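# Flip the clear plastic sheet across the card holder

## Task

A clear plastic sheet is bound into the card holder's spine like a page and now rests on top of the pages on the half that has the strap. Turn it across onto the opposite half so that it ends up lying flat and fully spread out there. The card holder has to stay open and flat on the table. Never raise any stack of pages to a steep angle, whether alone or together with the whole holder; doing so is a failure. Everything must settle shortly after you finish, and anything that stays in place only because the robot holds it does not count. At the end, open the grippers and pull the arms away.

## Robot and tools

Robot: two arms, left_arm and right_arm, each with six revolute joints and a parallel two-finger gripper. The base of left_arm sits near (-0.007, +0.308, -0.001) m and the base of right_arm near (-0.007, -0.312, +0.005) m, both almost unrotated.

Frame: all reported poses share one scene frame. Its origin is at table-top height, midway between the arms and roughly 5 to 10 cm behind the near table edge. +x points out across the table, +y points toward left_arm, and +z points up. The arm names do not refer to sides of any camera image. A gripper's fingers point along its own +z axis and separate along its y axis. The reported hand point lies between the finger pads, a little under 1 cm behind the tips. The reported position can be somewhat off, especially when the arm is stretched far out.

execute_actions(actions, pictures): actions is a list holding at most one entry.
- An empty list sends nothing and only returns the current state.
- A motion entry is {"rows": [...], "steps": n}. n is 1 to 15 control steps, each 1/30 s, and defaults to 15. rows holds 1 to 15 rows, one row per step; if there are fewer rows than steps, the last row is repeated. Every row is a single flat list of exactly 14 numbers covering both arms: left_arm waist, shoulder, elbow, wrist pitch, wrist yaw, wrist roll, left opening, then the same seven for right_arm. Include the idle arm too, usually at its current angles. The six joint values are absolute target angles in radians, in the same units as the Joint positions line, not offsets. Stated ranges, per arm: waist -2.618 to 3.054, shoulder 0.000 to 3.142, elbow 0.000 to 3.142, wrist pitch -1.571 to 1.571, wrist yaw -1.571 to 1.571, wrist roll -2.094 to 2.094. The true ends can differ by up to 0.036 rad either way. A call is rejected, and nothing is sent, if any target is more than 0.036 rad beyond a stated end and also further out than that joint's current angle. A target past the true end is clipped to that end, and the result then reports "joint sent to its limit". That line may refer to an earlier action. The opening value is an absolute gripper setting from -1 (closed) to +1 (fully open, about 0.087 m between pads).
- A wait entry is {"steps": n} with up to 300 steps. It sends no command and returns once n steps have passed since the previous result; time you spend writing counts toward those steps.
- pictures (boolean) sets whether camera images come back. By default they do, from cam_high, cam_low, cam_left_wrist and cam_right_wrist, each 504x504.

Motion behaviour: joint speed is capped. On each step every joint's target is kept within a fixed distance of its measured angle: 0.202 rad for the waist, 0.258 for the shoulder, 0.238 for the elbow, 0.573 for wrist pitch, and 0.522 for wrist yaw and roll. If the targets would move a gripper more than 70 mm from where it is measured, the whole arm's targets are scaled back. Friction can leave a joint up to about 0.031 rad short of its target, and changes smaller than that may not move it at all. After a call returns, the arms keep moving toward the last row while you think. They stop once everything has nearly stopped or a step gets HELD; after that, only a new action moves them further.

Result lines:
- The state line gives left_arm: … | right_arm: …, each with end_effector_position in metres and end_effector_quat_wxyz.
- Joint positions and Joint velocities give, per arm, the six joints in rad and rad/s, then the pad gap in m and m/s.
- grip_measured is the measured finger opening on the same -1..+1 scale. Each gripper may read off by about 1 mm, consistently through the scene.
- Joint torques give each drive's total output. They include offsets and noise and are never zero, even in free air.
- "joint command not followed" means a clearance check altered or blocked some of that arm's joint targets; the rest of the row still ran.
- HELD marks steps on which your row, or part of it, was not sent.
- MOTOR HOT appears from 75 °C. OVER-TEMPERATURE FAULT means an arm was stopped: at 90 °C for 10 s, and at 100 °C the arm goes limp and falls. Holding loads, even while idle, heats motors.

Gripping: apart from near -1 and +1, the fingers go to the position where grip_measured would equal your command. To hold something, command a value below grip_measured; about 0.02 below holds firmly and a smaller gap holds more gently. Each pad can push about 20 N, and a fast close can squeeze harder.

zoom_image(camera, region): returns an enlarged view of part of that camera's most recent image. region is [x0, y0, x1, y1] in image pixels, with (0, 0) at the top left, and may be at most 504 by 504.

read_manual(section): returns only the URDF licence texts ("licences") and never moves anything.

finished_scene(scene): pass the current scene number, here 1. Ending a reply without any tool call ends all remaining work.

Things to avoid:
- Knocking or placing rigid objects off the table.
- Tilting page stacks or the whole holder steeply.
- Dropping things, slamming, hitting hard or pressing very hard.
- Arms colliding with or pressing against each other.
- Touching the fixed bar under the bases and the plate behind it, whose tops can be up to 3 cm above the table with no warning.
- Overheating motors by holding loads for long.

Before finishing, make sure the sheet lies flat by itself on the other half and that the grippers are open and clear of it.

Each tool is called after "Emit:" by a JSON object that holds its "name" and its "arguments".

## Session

Emit:
{"name": "execute_actions", "arguments": {"actions": []}}

Scene clock: 0.00 s of 4800.00 s.
left_arm: end_effector_position=(+0.3772, +0.3521, +0.3557) grip_measured=+1.000 end_effector_quat_wxyz=(+0.705, -0.044, +0.708, +0.007) | right_arm: end_effector_position=(+0.3671, -0.3367, +0.3679) grip_measured=+1.000 end_effector_quat_wxyz=(+0.708, +0.027, +0.705, -0.040)
Joint positions: left_arm=[-0.005  1.046  1.046  0.005 -0.009 -0.003  0.087] | right_arm=[-0.014  1.061  1.041 -0.006  0.01   0.004  0.087]
Joint velocities: left_arm=[ 0.007 -0.007 -0.002 -0.051 -0.037 -0.007  0.   ] | right_arm=[ 0.002 -0.002 -0.012 -0.022 -0.066  0.037  0.   ]
Joint torques (N m, as the arm reports them, + toward a larger angle): no reading

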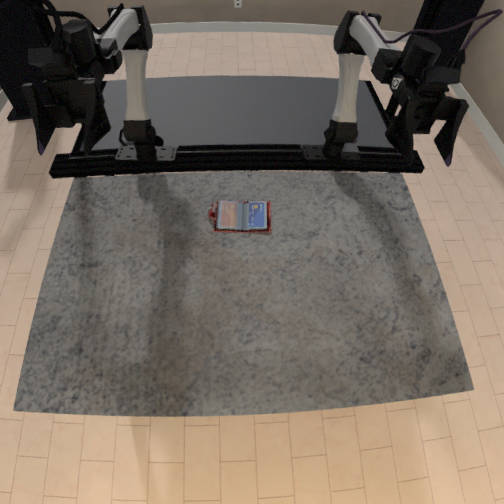

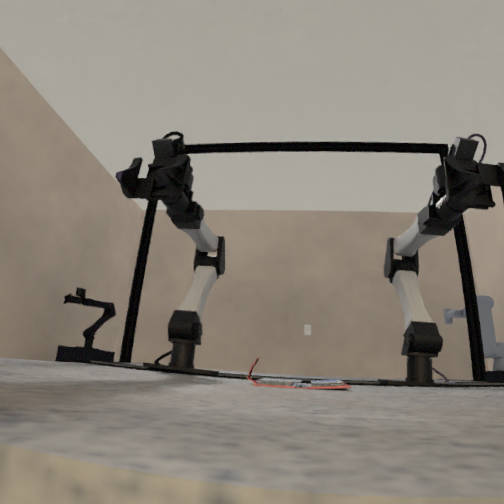

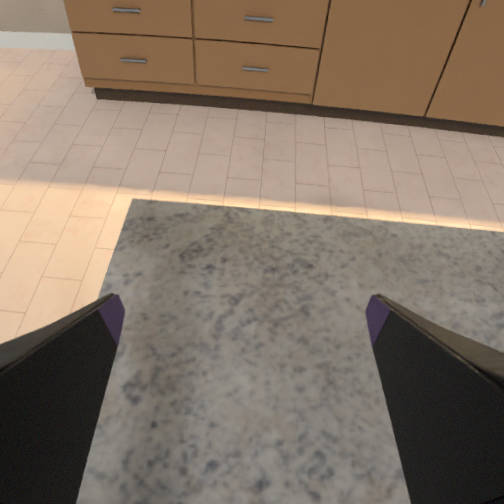

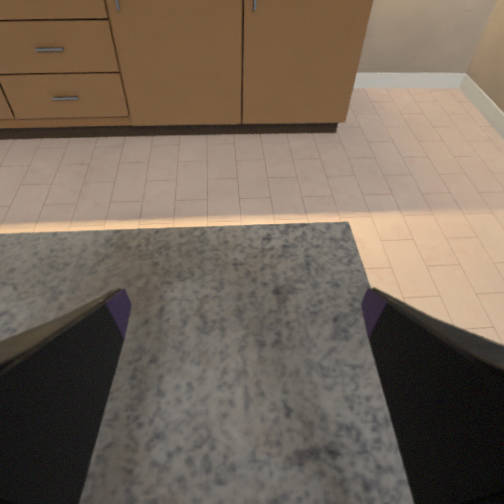

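Emit:
{"name": "execute_actions", "arguments": {"actions": [{"rows":[[0,1.046,1.046,0,0,0,1,0.47,1.9,1.28,-0.70,-0.49,0.46,-0.54]]}], "pictures": false}}

Emit:
{"name": "execute_actions", "arguments": {"actions": [{"steps":45}]}}

Scene clock: 13.50 s of 4800.00 s.
left_arm: end_effector_position=(+0.3772, +0.3521, +0.3557) grip_measured=+1.000 end_effector_quat_wxyz=(+0.705, -0.044, +0.708, +0.007) | right_arm: end_effector_position=(+0.3439, -0.0982, +0.1611) grip_measured=-0.540 end_effector_quat_wxyz=(+0.281, -0.070, +0.918, +0.271)
Joint positions: left_arm=[-0.005  1.046  1.046  0.005 -0.009 -0.003  0.087] | right_arm=[ 0.413  1.606  1.257 -0.495 -0.376  0.352  0.02 ]
Joint velocities: left_arm=[-0.007  0.002  0.022 -0.037 -0.051 -0.007  0.   ] | right_arm=[ 0.603  1.639  0.173 -0.696 -0.637  0.462 -0.001]
Joint torques (N m, as the arm reports them, + toward a larger angle): left_arm=[ 0.34 -2.43  6.74  1.71 -0.01 -0.05] | right_arm=[-0.52 -4.43  7.54  1.25 -0.07  0.  ]
Steps of this call (steps 1 to 90: nothing new was sent; then 10.00 s passed at rest; steps 91 to 105: all 15 steps of this action). Readings (joint positions):
91: left_arm=[-0.005 1.046 1.046 0.005 -0.009 -0.003] | right_arm=[-0.004 1.072 1.060 -0.044 -0.014 0.035]
92: left_arm=[-0.005 1.046 1.046 0.005 -0.009 -0.003] | right_arm=[0.022 1.098 1.097 -0.089 -0.053 0.072]
94: left_arm=[-0.005 1.046 1.046 0.005 -0.009 -0.003] | right_arm=[0.082 1.160 1.156 -0.166 -0.124 0.134]
98: left_arm=[-0.005 1.046 1.046 0.005 -0.009 -0.003] | right_arm=[0.202 1.293 1.214 -0.305 -0.233 0.230]
105: the state above

Scene clock: 15.00 s of 4800.00 s.
left_arm: end_effector_position=(+0.3772, +0.3521, +0.3557) grip_measured=+1.000 end_effector_quat_wxyz=(+0.705, -0.044, +0.708, +0.007) | right_arm: end_effector_position=(+0.2825, -0.0819, +0.0478) grip_measured=-0.540 end_effector_quat_wxyz=(+0.021, -0.007, +0.967, +0.253)
Joint positions: left_arm=[-0.005  1.046  1.046  0.005 -0.009 -0.003  0.087] | right_arm=[ 0.468  1.913  1.269 -0.688 -0.485  0.453  0.02 ]
Joint velocities: left_arm=[ 0.002  0.012 -0.002 -0.051 -0.066  0.022  0.   ] | right_arm=[ 0.012 -0.002 -0.022 -0.051 -0.007 -0.037 -0.002]
Joint torques (N m, as the arm reports them, + toward a larger angle): left_arm=[ 0.35 -2.45  6.87  1.7   0.   -0.04] | right_arm=[-0.22 -9.13  7.24  0.79 -0.33 -0.01]
Steps of this call (steps 1 to 30: the robot went on to your last target; steps 31 to 45: nothing new was sent). Readings (joint positions):
1: left_arm=[-0.005 1.046 1.046 0.005 -0.009 -0.003] | right_arm=[0.431 1.666 1.262 -0.517 -0.394 0.366]
2: left_arm=[-0.005 1.046 1.046 0.005 -0.009 -0.003] | right_arm=[0.445 1.729 1.266 -0.538 -0.410 0.380]
4: left_arm=[-0.005 1.046 1.046 0.005 -0.009 -0.003] | right_arm=[0.462 1.849 1.269 -0.584 -0.437 0.405]
8: left_arm=[-0.005 1.046 1.046 0.005 -0.009 -0.003] | right_arm=[0.468 1.937 1.269 -0.670 -0.461 0.435]
45: the state above
All arms were judged still, so your last target was given up. Only a new action makes them travel on or press farther. Fingers that are still opening or closing keep moving.

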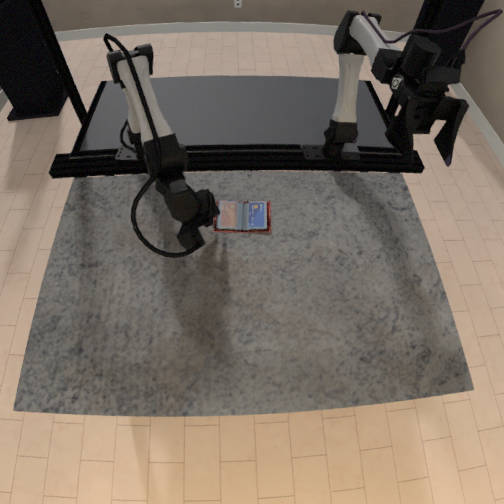

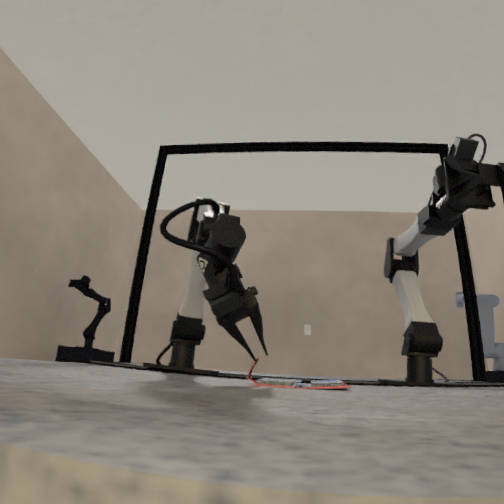

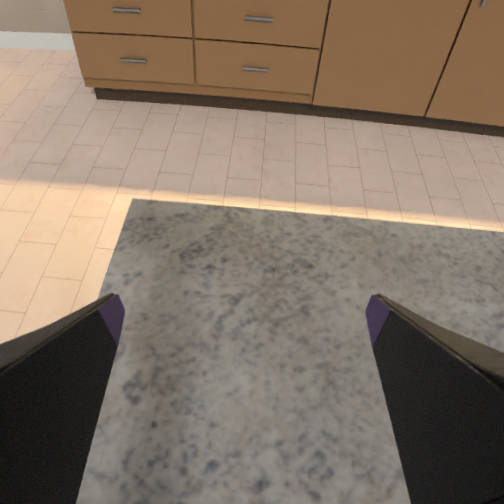

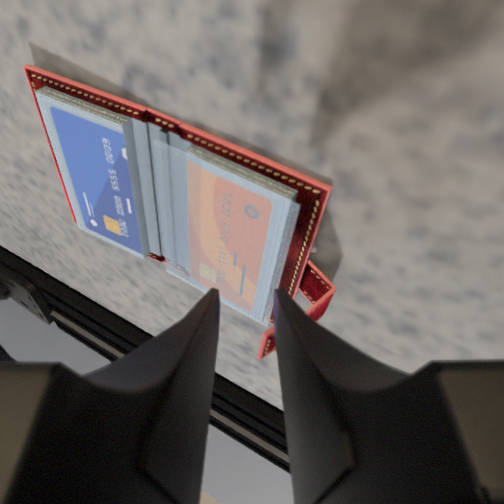

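Emit:
{"name": "execute_actions", "arguments": {"actions": [{"rows":[[0,1.046,1.046,0,0,0,1,0.47,2.005,1.28,-0.625,-0.49,0.5,-0.54]]}]}}

Scene clock: 18.57 s of 4800.00 s.
left_arm: end_effector_position=(+0.3772, +0.3521, +0.3557) grip_measured=+1.000 end_effector_quat_wxyz=(+0.705, -0.044, +0.708, +0.007) | right_arm: end_effector_position=(+0.2861, -0.0796, +0.0198) grip_measured=-0.540 end_effector_quat_wxyz=(-0.003, +0.017, +0.969, +0.246)
Joint positions: left_arm=[-0.005  1.046  1.046  0.005 -0.009 -0.003  0.087] | right_arm=[ 0.468  2.003  1.272 -0.643 -0.488  0.491  0.02 ]
Joint velocities: left_arm=[ 0.002  0.017 -0.007 -0.007  0.066 -0.037  0.   ] | right_arm=[-0.017 -0.012 -0.017 -0.037 -0.007  0.051 -0.001]
Joint torques (N m, as the arm reports them, + toward a larger angle): left_arm=[ 0.47 -2.39  6.72  1.69  0.01 -0.03] | right_arm=[-0.24 -8.49  6.63  1.02 -0.31 -0.02]
Steps of this call (steps 1 to 90: nothing new was sent; then 0.07 s passed at rest; steps 91 to 105: all 15 steps of this action). Readings (joint positions):
91: left_arm=[-0.005 1.046 1.046 0.005 -0.009 -0.003] | right_arm=[0.468 1.920 1.269 -0.683 -0.487 0.459]
92: left_arm=[-0.005 1.046 1.046 0.005 -0.009 -0.003] | right_arm=[0.468 1.934 1.272 -0.671 -0.487 0.465]
94: left_arm=[-0.005 1.046 1.046 0.005 -0.009 -0.003] | right_arm=[0.468 1.970 1.272 -0.655 -0.488 0.475]
98: left_arm=[-0.005 1.046 1.046 0.005 -0.009 -0.003] | right_arm=[0.468 2.003 1.272 -0.652 -0.488 0.486]
105: the state above

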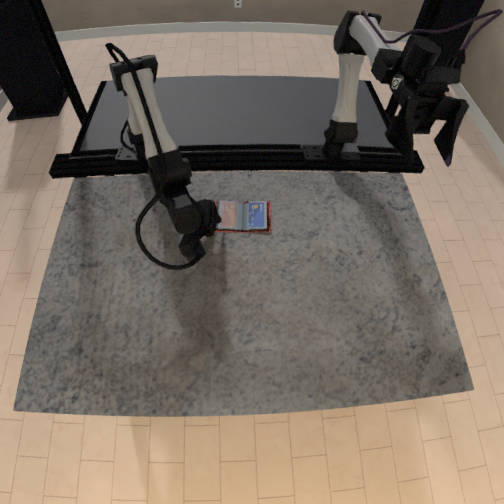

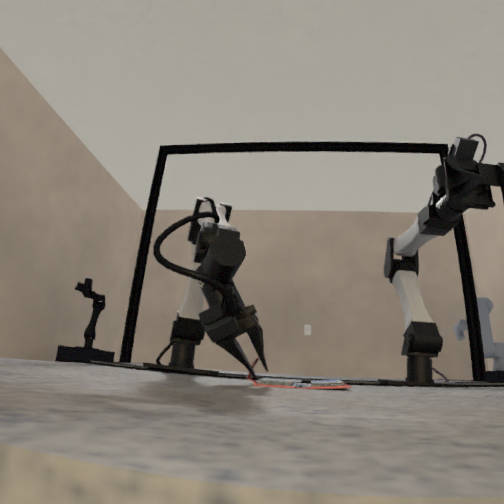

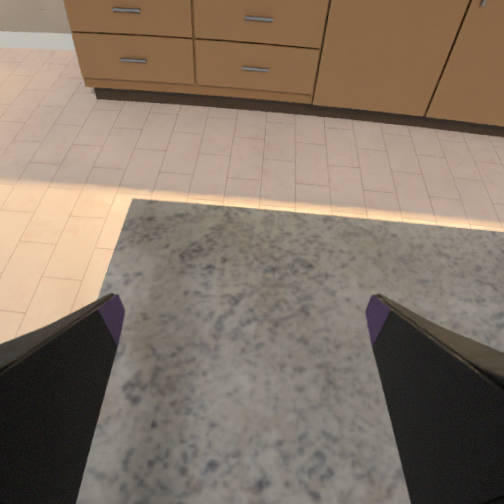

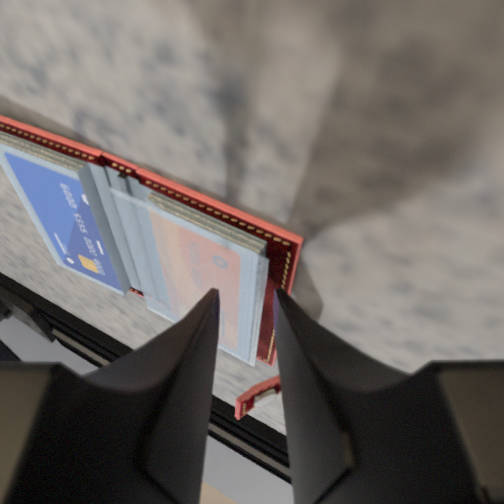

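Lower ~6 mm, then swing waist for +y 8 mm.

Emit:
{"name": "execute_actions", "arguments": {"actions": [{"rows":[[0,1.046,1.046,0,0,0,1,0.47,2.033,1.28,-0.625,-0.49,0.5,-0.54]],"steps":10}], "pictures": false}}

Emit:
{"name": "execute_actions", "arguments": {"actions": [{"rows":[[0,1.046,1.046,0,0,0,1,0.503,2.025,1.28,-0.625,-0.49,0.53,-0.54]]}]}}

Emit:
{"name": "zoom_image", "arguments": {"camera": "cam_right_wrist", "region": [150, 200, 350, 370]}}

Scene clock: 23.00 s of 4800.00 s.
left_arm: end_effector_position=(+0.3772, +0.3521, +0.3557) grip_measured=+1.000 end_effector_quat_wxyz=(+0.705, -0.044, +0.708, +0.007) | right_arm: end_effector_position=(+0.2855, -0.0800, +0.0145) grip_measured=-0.540 end_effector_quat_wxyz=(-0.009, +0.020, +0.970, +0.244)
Joint positions: left_arm=[-0.005  1.046  1.046  0.005 -0.009 -0.003  0.087] | right_arm=[ 0.468  2.019  1.272 -0.64  -0.488  0.493  0.02 ]
Joint velocities: left_arm=[-0.007  0.007  0.002  0.051 -0.066  0.051  0.   ] | right_arm=[-0.007  0.022 -0.012  0.022 -0.007  0.022  0.   ]
Joint torques (N m, as the arm reports them, + toward a larger angle): left_arm=[ 0.43 -2.52  6.7   1.69  0.   -0.04] | right_arm=[-0.22 -7.69  6.61  0.96 -0.3  -0.01]
Steps of this call (steps 1 to 15: the robot went on to your last target; steps 16 to 90: nothing new was sent; then 1.10 s passed at rest; steps 91 to 100: all 10 steps of this action). Readings (joint positions):
91: left_arm=[-0.005 1.046 1.046 0.005 -0.009 -0.003] | right_arm=[0.468 2.004 1.272 -0.641 -0.488 0.493]
92: left_arm=[-0.005 1.046 1.046 0.005 -0.009 -0.003] | right_arm=[0.468 2.007 1.272 -0.640 -0.488 0.493]
94: left_arm=[-0.005 1.046 1.046 0.005 -0.009 -0.003] | right_arm=[0.468 2.013 1.272 -0.640 -0.488 0.493]
98: left_arm=[-0.005 1.046 1.046 0.005 -0.009 -0.003] | right_arm=[0.468 2.019 1.272 -0.640 -0.488 0.493]
100: the state above

Scene clock: 23.50 s of 4800.00 s.
left_arm: end_effector_position=(+0.3772, +0.3521, +0.3557) grip_measured=+1.000 end_effector_quat_wxyz=(+0.705, -0.044, +0.708, +0.007) | right_arm: end_effector_position=(+0.2780, -0.0697, +0.0147) grip_measured=-0.540 end_effector_quat_wxyz=(-0.016, +0.018, +0.970, +0.243)
Joint positions: left_arm=[-0.005  1.046  1.046  0.005 -0.009 -0.003  0.087] | right_arm=[ 0.5    2.019  1.272 -0.64  -0.488  0.522  0.02 ]
Joint velocities: left_arm=[ 0.007 -0.007 -0.007 -0.022 -0.066  0.022  0.   ] | right_arm=[-0.007 -0.002 -0.007 -0.037  0.022 -0.037 -0.001]
Joint torques (N m, as the arm reports them, + toward a larger angle): left_arm=[ 0.35 -2.5   6.67  1.69 -0.03 -0.05] | right_arm=[-0.16 -8.28  6.57  0.97 -0.31  0.  ]
Steps of this call (steps 1 to 15: all 15 steps of this action). Readings (joint positions):
1: left_arm=[-0.005 1.046 1.046 0.005 -0.009 -0.003] | right_arm=[0.471 2.019 1.272 -0.640 -0.487 0.498]
2: left_arm=[-0.005 1.046 1.046 0.005 -0.009 -0.003] | right_arm=[0.475 2.019 1.272 -0.640 -0.487 0.503]
4: left_arm=[-0.005 1.046 1.046 0.005 -0.009 -0.003] | right_arm=[0.489 2.019 1.272 -0.640 -0.487 0.510]
8: left_arm=[-0.005 1.046 1.046 0.005 -0.009 -0.003] | right_arm=[0.500 2.019 1.272 -0.640 -0.488 0.517]
15: the state above

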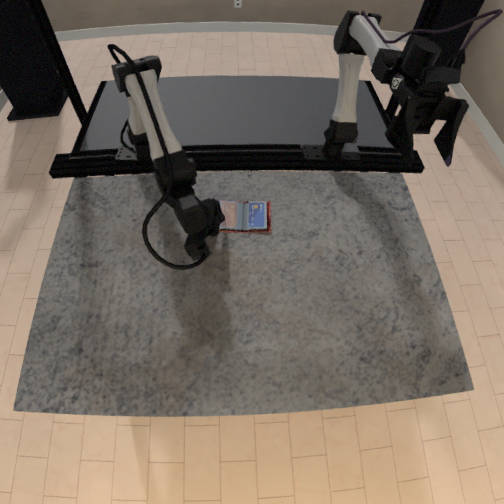

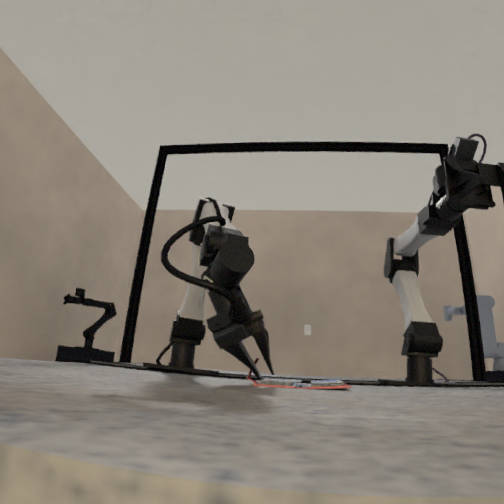

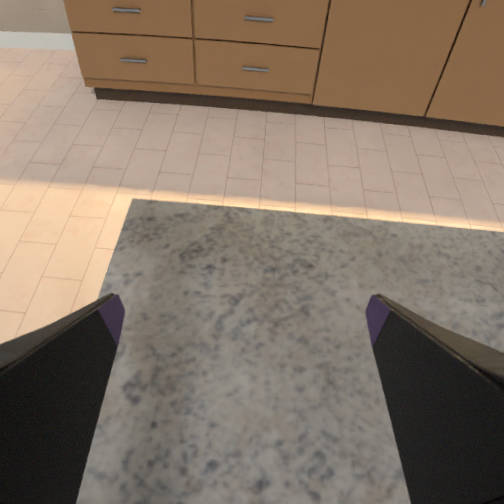

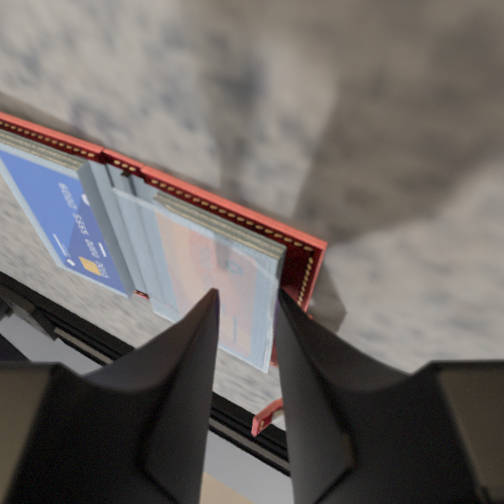

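Region (150, 200, 350, 370) of cam_right_wrist's 504x504 image, scaled by 2.520, with more detail than that image has; it fills the top 428 rows of this view, and the rest is white.

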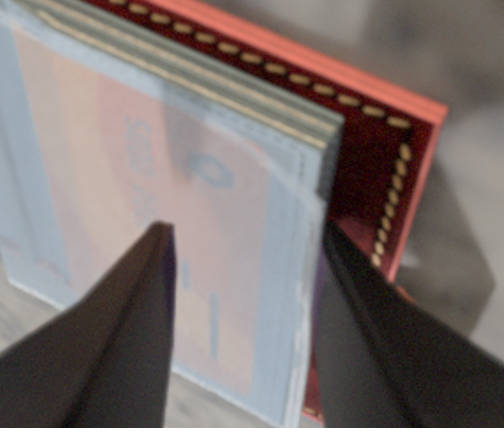

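Emit:
{"name": "execute_actions", "arguments": {"actions": [{"rows":[[0,1.046,1.046,0,0,0,1,0.503,1.98,1.28,-0.625,-0.49,0.53,-0.54]],"steps":10}], "pictures": false}}

Emit:
{"name": "execute_actions", "arguments": {"actions": [{"rows":[[0,1.046,1.046,0,0,0,1,0.503,1.98,1.28,-0.625,-0.49,0.53,-0.6],[0,1.046,1.046,0,0,0,1,0.503,1.98,1.28,-0.625,-0.49,0.53,-0.65],[0,1.046,1.046,0,0,0,1,0.503,1.98,1.28,-0.625,-0.49,0.53,-0.7],[0,1.046,1.046,0,0,0,1,0.503,1.98,1.28,-0.625,-0.49,0.53,-0.75],[0,1.046,1.046,0,0,0,1,0.503,1.98,1.28,-0.625,-0.49,0.53,-0.8],[0,1.046,1.046,0,0,0,1,0.503,1.98,1.28,-0.625,-0.49,0.53,-0.85],[0,1.046,1.046,0,0,0,1,0.503,1.98,1.28,-0.625,-0.49,0.53,-0.9],[0,1.046,1.046,0,0,0,1,0.503,1.98,1.28,-0.625,-0.49,0.53,-0.95],[0,1.046,1.046,0,0,0,1,0.503,1.98,1.28,-0.625,-0.49,0.53,-1]]}]}}

Scene clock: 30.30 s of 4800.00 s.
left_arm: end_effector_position=(+0.3772, +0.3521, +0.3557) grip_measured=+1.000 end_effector_quat_wxyz=(+0.705, -0.044, +0.708, +0.007) | right_arm: end_effector_position=(+0.2802, -0.0683, +0.0232) grip_measured=-0.540 end_effector_quat_wxyz=(-0.005, +0.015, +0.968, +0.249)
Joint positions: left_arm=[-0.005  1.046  1.046  0.005 -0.009 -0.003  0.087] | right_arm=[ 0.5    1.994  1.272 -0.639 -0.488  0.522  0.02 ]
Joint velocities: left_arm=[-0.002  0.002 -0.012 -0.022 -0.066  0.037  0.   ] | right_arm=[-0.002 -0.002 -0.007  0.007  0.037  0.037  0.   ]
Joint torques (N m, as the arm reports them, + toward a larger angle): left_arm=[ 0.33 -2.43  6.61  1.71 -0.04 -0.05] | right_arm=[-0.17 -9.58  6.66  0.98 -0.3  -0.01]
Steps of this call (steps 1 to 15: the robot went on to your last target; steps 16 to 90: nothing new was sent; then 3.47 s passed at rest; steps 91 to 100: all 10 steps of this action). Readings (joint positions):
91: left_arm=[-0.005 1.046 1.046 0.005 -0.009 -0.003] | right_arm=[0.500 2.017 1.272 -0.640 -0.488 0.522]
92: left_arm=[-0.005 1.046 1.046 0.005 -0.009 -0.003] | right_arm=[0.500 2.014 1.272 -0.640 -0.488 0.522]
94: left_arm=[-0.005 1.046 1.046 0.005 -0.009 -0.003] | right_arm=[0.500 2.004 1.272 -0.639 -0.488 0.522]
98: left_arm=[-0.005 1.046 1.046 0.005 -0.009 -0.003] | right_arm=[0.500 1.994 1.272 -0.639 -0.488 0.522]
100: the state above

Scene clock: 30.80 s of 4800.00 s.
left_arm: end_effector_position=(+0.3772, +0.3521, +0.3557) grip_measured=+1.000 end_effector_quat_wxyz=(+0.705, -0.044, +0.708, +0.007) | right_arm: end_effector_position=(+0.2802, -0.0683, +0.0232) grip_measured=-0.996 end_effector_quat_wxyz=(-0.005, +0.016, +0.968, +0.249)
Joint positions: left_arm=[-0.005  1.046  1.046  0.005 -0.009 -0.003  0.087] | right_arm=[ 0.5    1.994  1.272 -0.639 -0.488  0.523  0.   ]
Joint velocities: left_arm=[-0.007  0.007 -0.007 -0.037 -0.022 -0.051  0.   ] | right_arm=[-0.002  0.002  0.007 -0.037 -0.051 -0.007  0.   ]
Joint torques (N m, as the arm reports them, + toward a larger angle): left_arm=[ 0.26 -2.41  6.82  1.68 -0.01 -0.05] | right_arm=[-0.15 -9.56  6.69  1.   -0.31 -0.01]
Steps of this call (steps 1 to 15: all 15 steps of this action). Readings (joint positions):
1: left_arm=[-0.005 1.046 1.046 0.005 -0.009 -0.003] | right_arm=[0.500 1.994 1.272 -0.639 -0.488 0.522]
2: left_arm=[-0.005 1.046 1.046 0.005 -0.009 -0.003] | right_arm=[0.500 1.994 1.272 -0.639 -0.488 0.522]
4: left_arm=[-0.005 1.046 1.046 0.005 -0.009 -0.003] | right_arm=[0.500 1.994 1.272 -0.639 -0.488 0.523]
8: left_arm=[-0.005 1.046 1.046 0.005 -0.009 -0.003] | right_arm=[0.500 1.994 1.272 -0.639 -0.488 0.523]
15: the state above

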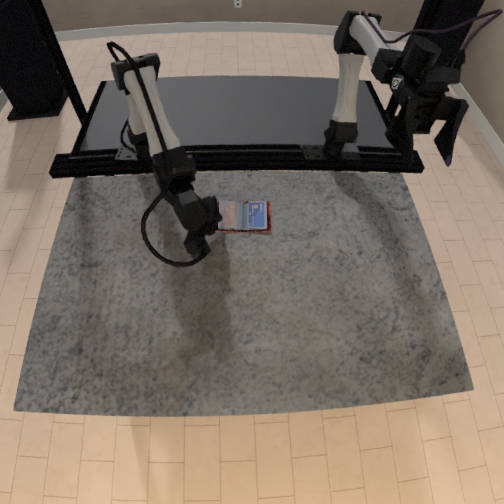

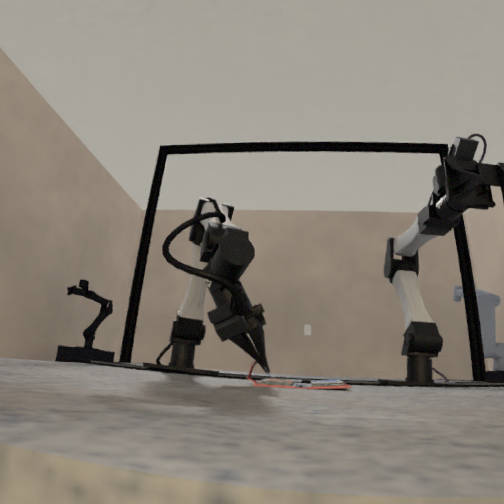

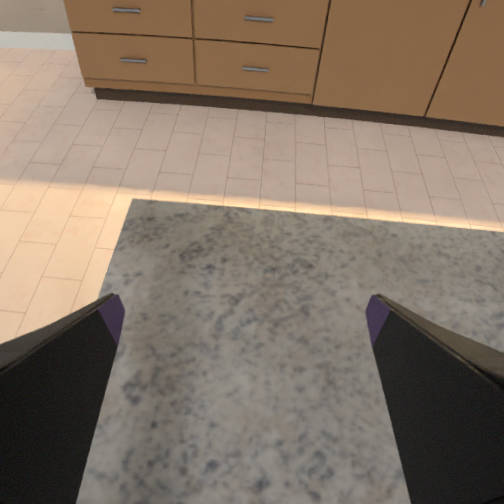

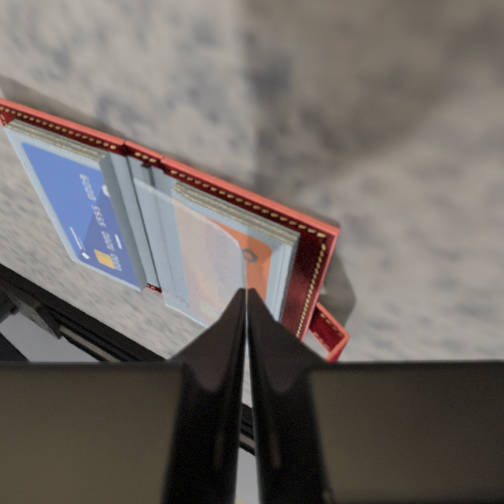

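Emit:
{"name": "execute_actions", "arguments": {"actions": [{"rows":[[0,1.046,1.046,0,0,0,1,0.52,1.965,1.31,-0.67,-0.46,0.55,-1],[0,1.046,1.046,0,0,0,1,0.535,1.965,1.33,-0.69,-0.45,0.57,-1],[0,1.046,1.046,0,0,0,1,0.55,1.965,1.35,-0.71,-0.44,0.59,-1],[0,1.046,1.046,0,0,0,1,0.565,1.965,1.37,-0.72,-0.44,0.61,-1],[0,1.046,1.046,0,0,0,1,0.58,1.965,1.39,-0.72,-0.44,0.61,-1],[0,1.046,1.046,0,0,0,1,0.595,1.965,1.405,-0.72,-0.44,0.61,-1],[0,1.046,1.046,0,0,0,1,0.61,1.965,1.42,-0.72,-0.44,0.61,-1]]}], "pictures": false}}

Emit:
{"name": "execute_actions", "arguments": {"actions": [{"rows":[[0,1.046,1.046,0,0,0,1,0.63,1.99,1.44,-0.69,-0.42,0.64,-1],[0,1.046,1.046,0,0,0,1,0.645,2.01,1.46,-0.68,-0.42,0.66,-1],[0,1.046,1.046,0,0,0,1,0.66,2.03,1.48,-0.67,-0.41,0.68,-1],[0,1.046,1.046,0,0,0,1,0.68,2.05,1.5,-0.66,-0.41,0.7,-1],[0,1.046,1.046,0,0,0,1,0.70,2.07,1.52,-0.65,-0.4,0.72,-1],[0,1.046,1.046,0,0,0,1,0.715,2.09,1.54,-0.64,-0.4,0.74,-1],[0,1.046,1.046,0,0,0,1,0.735,2.115,1.56,-0.63,-0.4,0.74,-1],[0,1.046,1.046,0,0,0,1,0.735,2.14,1.56,-0.63,-0.4,0.74,-1]]}]}}

Emit:
{"name": "execute_actions", "arguments": {"actions": [{"rows":[[0,1.046,1.046,0,0,0,1,0.735,2.14,1.56,-0.63,-0.4,0.74,-0.5]]}], "pictures": false}}

Emit:
{"name": "execute_actions", "arguments": {"actions": [{"rows":[[0,1.046,1.046,0,0,0,1,0.735,1.85,1.56,-0.63,-0.4,0.74,-0.5]]}]}}

Scene clock: 45.30 s of 4800.00 s.
left_arm: end_effector_position=(+0.3772, +0.3521, +0.3557) grip_measured=+1.000 end_effector_quat_wxyz=(+0.705, -0.044, +0.708, +0.007) | right_arm: end_effector_position=(+0.2792, -0.0216, +0.0600) grip_measured=-0.996 end_effector_quat_wxyz=(+0.018, -0.012, +0.967, +0.253)
Joint positions: left_arm=[-0.005  1.046  1.046  0.005 -0.009 -0.003  0.087] | right_arm=[ 0.615  1.973  1.406 -0.7   -0.45   0.598  0.   ]
Joint velocities: left_arm=[-0.012 -0.007  0.002  0.037  0.007 -0.081  0.   ] | right_arm=[ 0.017  0.007 -0.017 -0.095 -0.066  0.022 -0.   ]
Joint torques (N m, as the arm reports them, + toward a larger angle): left_arm=[ 0.31 -2.33  6.72  1.67  0.   -0.03] | right_arm=[-0.68 -9.4   7.71  0.95 -0.11 -0.02]
Steps of this call (steps 1 to 15: the robot went on to your last target; steps 16 to 90: nothing new was sent; then 11.00 s passed at rest; steps 91 to 105: all 15 steps of this action). Readings (joint positions):
91: left_arm=[-0.005 1.046 1.046 0.005 -0.009 -0.003] | right_arm=[0.501 1.994 1.275 -0.643 -0.484 0.526]
92: left_arm=[-0.005 1.046 1.046 0.005 -0.009 -0.003] | right_arm=[0.505 1.994 1.282 -0.652 -0.478 0.533]
94: left_arm=[-0.005 1.046 1.046 0.005 -0.009 -0.003] | right_arm=[0.524 1.994 1.312 -0.676 -0.464 0.554]
98: left_arm=[-0.005 1.046 1.046 0.005 -0.009 -0.003] | right_arm=[0.587 1.989 1.385 -0.694 -0.453 0.583]
105: the state above

Scene clock: 45.80 s of 4800.00 s.
left_arm: end_effector_position=(+0.3772, +0.3521, +0.3557) grip_measured=+1.000 end_effector_quat_wxyz=(+0.705, -0.044, +0.708, +0.007) | right_arm: end_effector_position=(+0.2775, +0.0392, +0.0315) grip_measured=-0.996 end_effector_quat_wxyz=(+0.007, -0.013, +0.969, +0.245)
Joint positions: left_arm=[-0.005  1.046  1.046  0.005 -0.009 -0.003  0.087] | right_arm=[ 0.744  2.138  1.543 -0.647 -0.41   0.724  0.   ]
Joint velocities: left_arm=[ 0.002 -0.012 -0.012 -0.022 -0.051  0.066  0.   ] | right_arm=[-0.002 -0.002  0.002 -0.007 -0.022  0.095 -0.   ]
Joint torques (N m, as the arm reports them, + toward a larger angle): left_arm=[ 0.34 -2.54  6.82  1.69  0.02 -0.05] | right_arm=[-0.94 -9.77  7.94  1.21 -0.12 -0.01]
Steps of this call (steps 1 to 15: all 15 steps of this action). Readings (joint positions):
1: left_arm=[-0.005 1.046 1.046 0.005 -0.009 -0.003] | right_arm=[0.616 1.973 1.407 -0.701 -0.447 0.604]
2: left_arm=[-0.005 1.046 1.046 0.005 -0.009 -0.003] | right_arm=[0.618 1.977 1.415 -0.702 -0.442 0.613]
4: left_arm=[-0.005 1.046 1.046 0.005 -0.009 -0.003] | right_arm=[0.634 1.999 1.449 -0.698 -0.431 0.637]
8: left_arm=[-0.005 1.046 1.046 0.005 -0.009 -0.003] | right_arm=[0.705 2.076 1.529 -0.666 -0.416 0.691]
15: the state above

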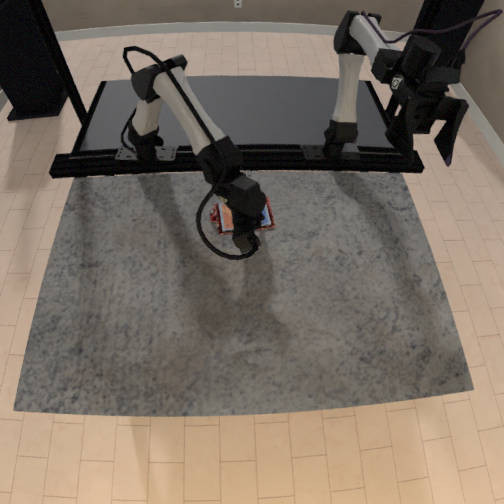

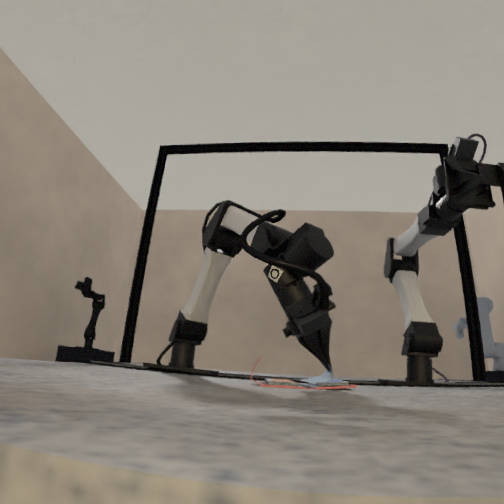

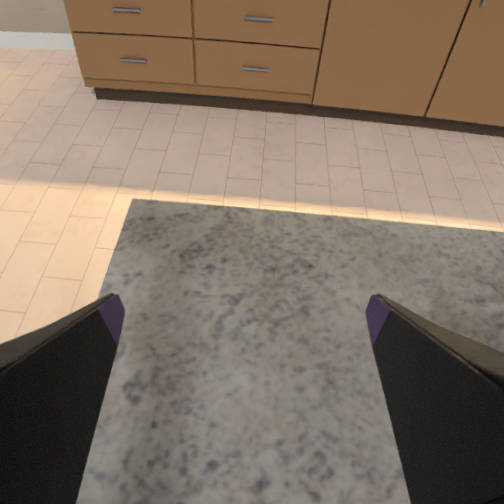

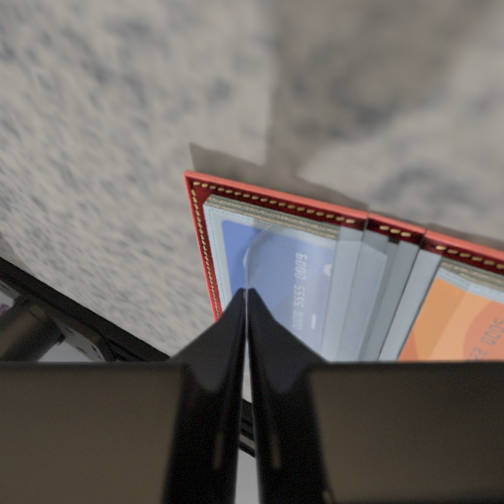

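Scene clock: 46.30 s of 4800.00 s.
left_arm: end_effector_position=(+0.3772, +0.3521, +0.3557) grip_measured=+1.000 end_effector_quat_wxyz=(+0.705, -0.044, +0.708, +0.007) | right_arm: end_effector_position=(+0.2783, +0.0396, +0.0315) grip_measured=-0.500 end_effector_quat_wxyz=(+0.008, -0.009, +0.969, +0.245)
Joint positions: left_arm=[-0.005  1.046  1.046  0.005 -0.009 -0.003  0.087] | right_arm=[ 0.744  2.138  1.543 -0.644 -0.407  0.732  0.022]
Joint velocities: left_arm=[-0.002  0.012  0.007  0.007  0.022 -0.007  0.   ] | right_arm=[-0.002  0.002  0.002 -0.022  0.007 -0.007  0.   ]
Joint torques (N m, as the arm reports them, + toward a larger angle): left_arm=[ 0.43 -2.47  6.97  1.7   0.   -0.05] | right_arm=[-0.91 -9.9   7.91  1.2  -0.13  0.  ]
Steps of this call (steps 1 to 15: all 15 steps of this action). Readings (joint positions):
1: left_arm=[-0.005 1.046 1.046 0.005 -0.009 -0.003] | right_arm=[0.744 2.138 1.543 -0.646 -0.410 0.725]
2: left_arm=[-0.005 1.046 1.046 0.005 -0.009 -0.003] | right_arm=[0.744 2.138 1.543 -0.644 -0.410 0.727]
4: left_arm=[-0.005 1.046 1.046 0.005 -0.009 -0.003] | right_arm=[0.744 2.138 1.543 -0.644 -0.408 0.729]
8: left_arm=[-0.005 1.046 1.046 0.005 -0.009 -0.003] | right_arm=[0.744 2.138 1.543 -0.644 -0.408 0.731]
15: the state above

Scene clock: 46.80 s of 4800.00 s.
left_arm: end_effector_position=(+0.3772, +0.3521, +0.3557) grip_measured=+1.000 end_effector_quat_wxyz=(+0.705, -0.044, +0.708, +0.007) | right_arm: end_effector_position=(+0.2872, +0.0529, +0.1731) grip_measured=-0.500 end_effector_quat_wxyz=(+0.141, -0.047, +0.927, +0.345)
Joint positions: left_arm=[-0.005  1.046  1.046  0.005 -0.009 -0.003  0.087] | right_arm=[ 0.744  1.834  1.567 -0.62  -0.404  0.733  0.022]
Joint velocities: left_arm=[-0.017  0.012 -0.007 -0.066 -0.125  0.066  0.   ] | right_arm=[-0.007  0.1   -0.002 -0.022 -0.037  0.007 -0.001]
Joint torques (N m, as the arm reports them, + toward a larger angle): left_arm=[ 0.31 -2.39  6.77  1.7  -0.02 -0.04] | right_arm=[-0.99 -7.59  6.71  1.46 -0.12 -0.02]
Steps of this call (steps 1 to 15: all 15 steps of this action). Readings (joint positions):
1: left_arm=[-0.005 1.046 1.046 0.005 -0.009 -0.003] | right_arm=[0.744 2.125 1.541 -0.644 -0.406 0.732]
2: left_arm=[-0.005 1.046 1.046 0.005 -0.009 -0.003] | right_arm=[0.744 2.101 1.536 -0.652 -0.405 0.733]
4: left_arm=[-0.005 1.046 1.046 0.005 -0.009 -0.003] | right_arm=[0.744 2.024 1.535 -0.655 -0.404 0.733]
8: left_arm=[-0.005 1.046 1.046 0.005 -0.009 -0.003] | right_arm=[0.744 1.859 1.551 -0.641 -0.404 0.733]
15: the state above

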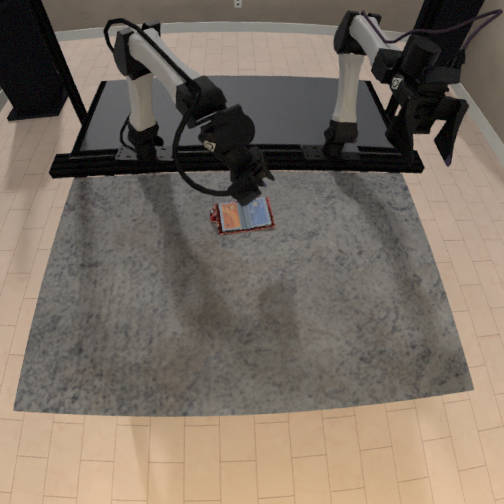

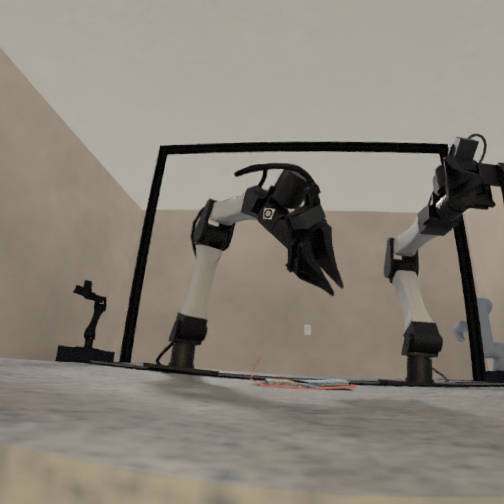

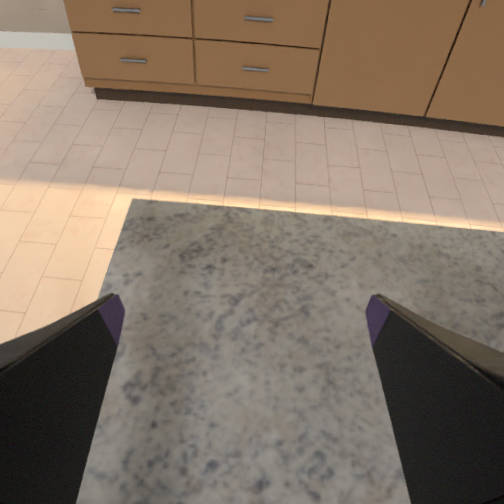

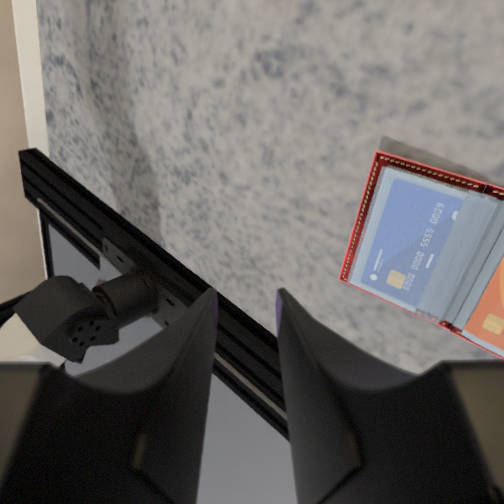

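Emit:
{"name": "finished_scene", "arguments": {"scene": 2}}

The scene is finished: the task was done.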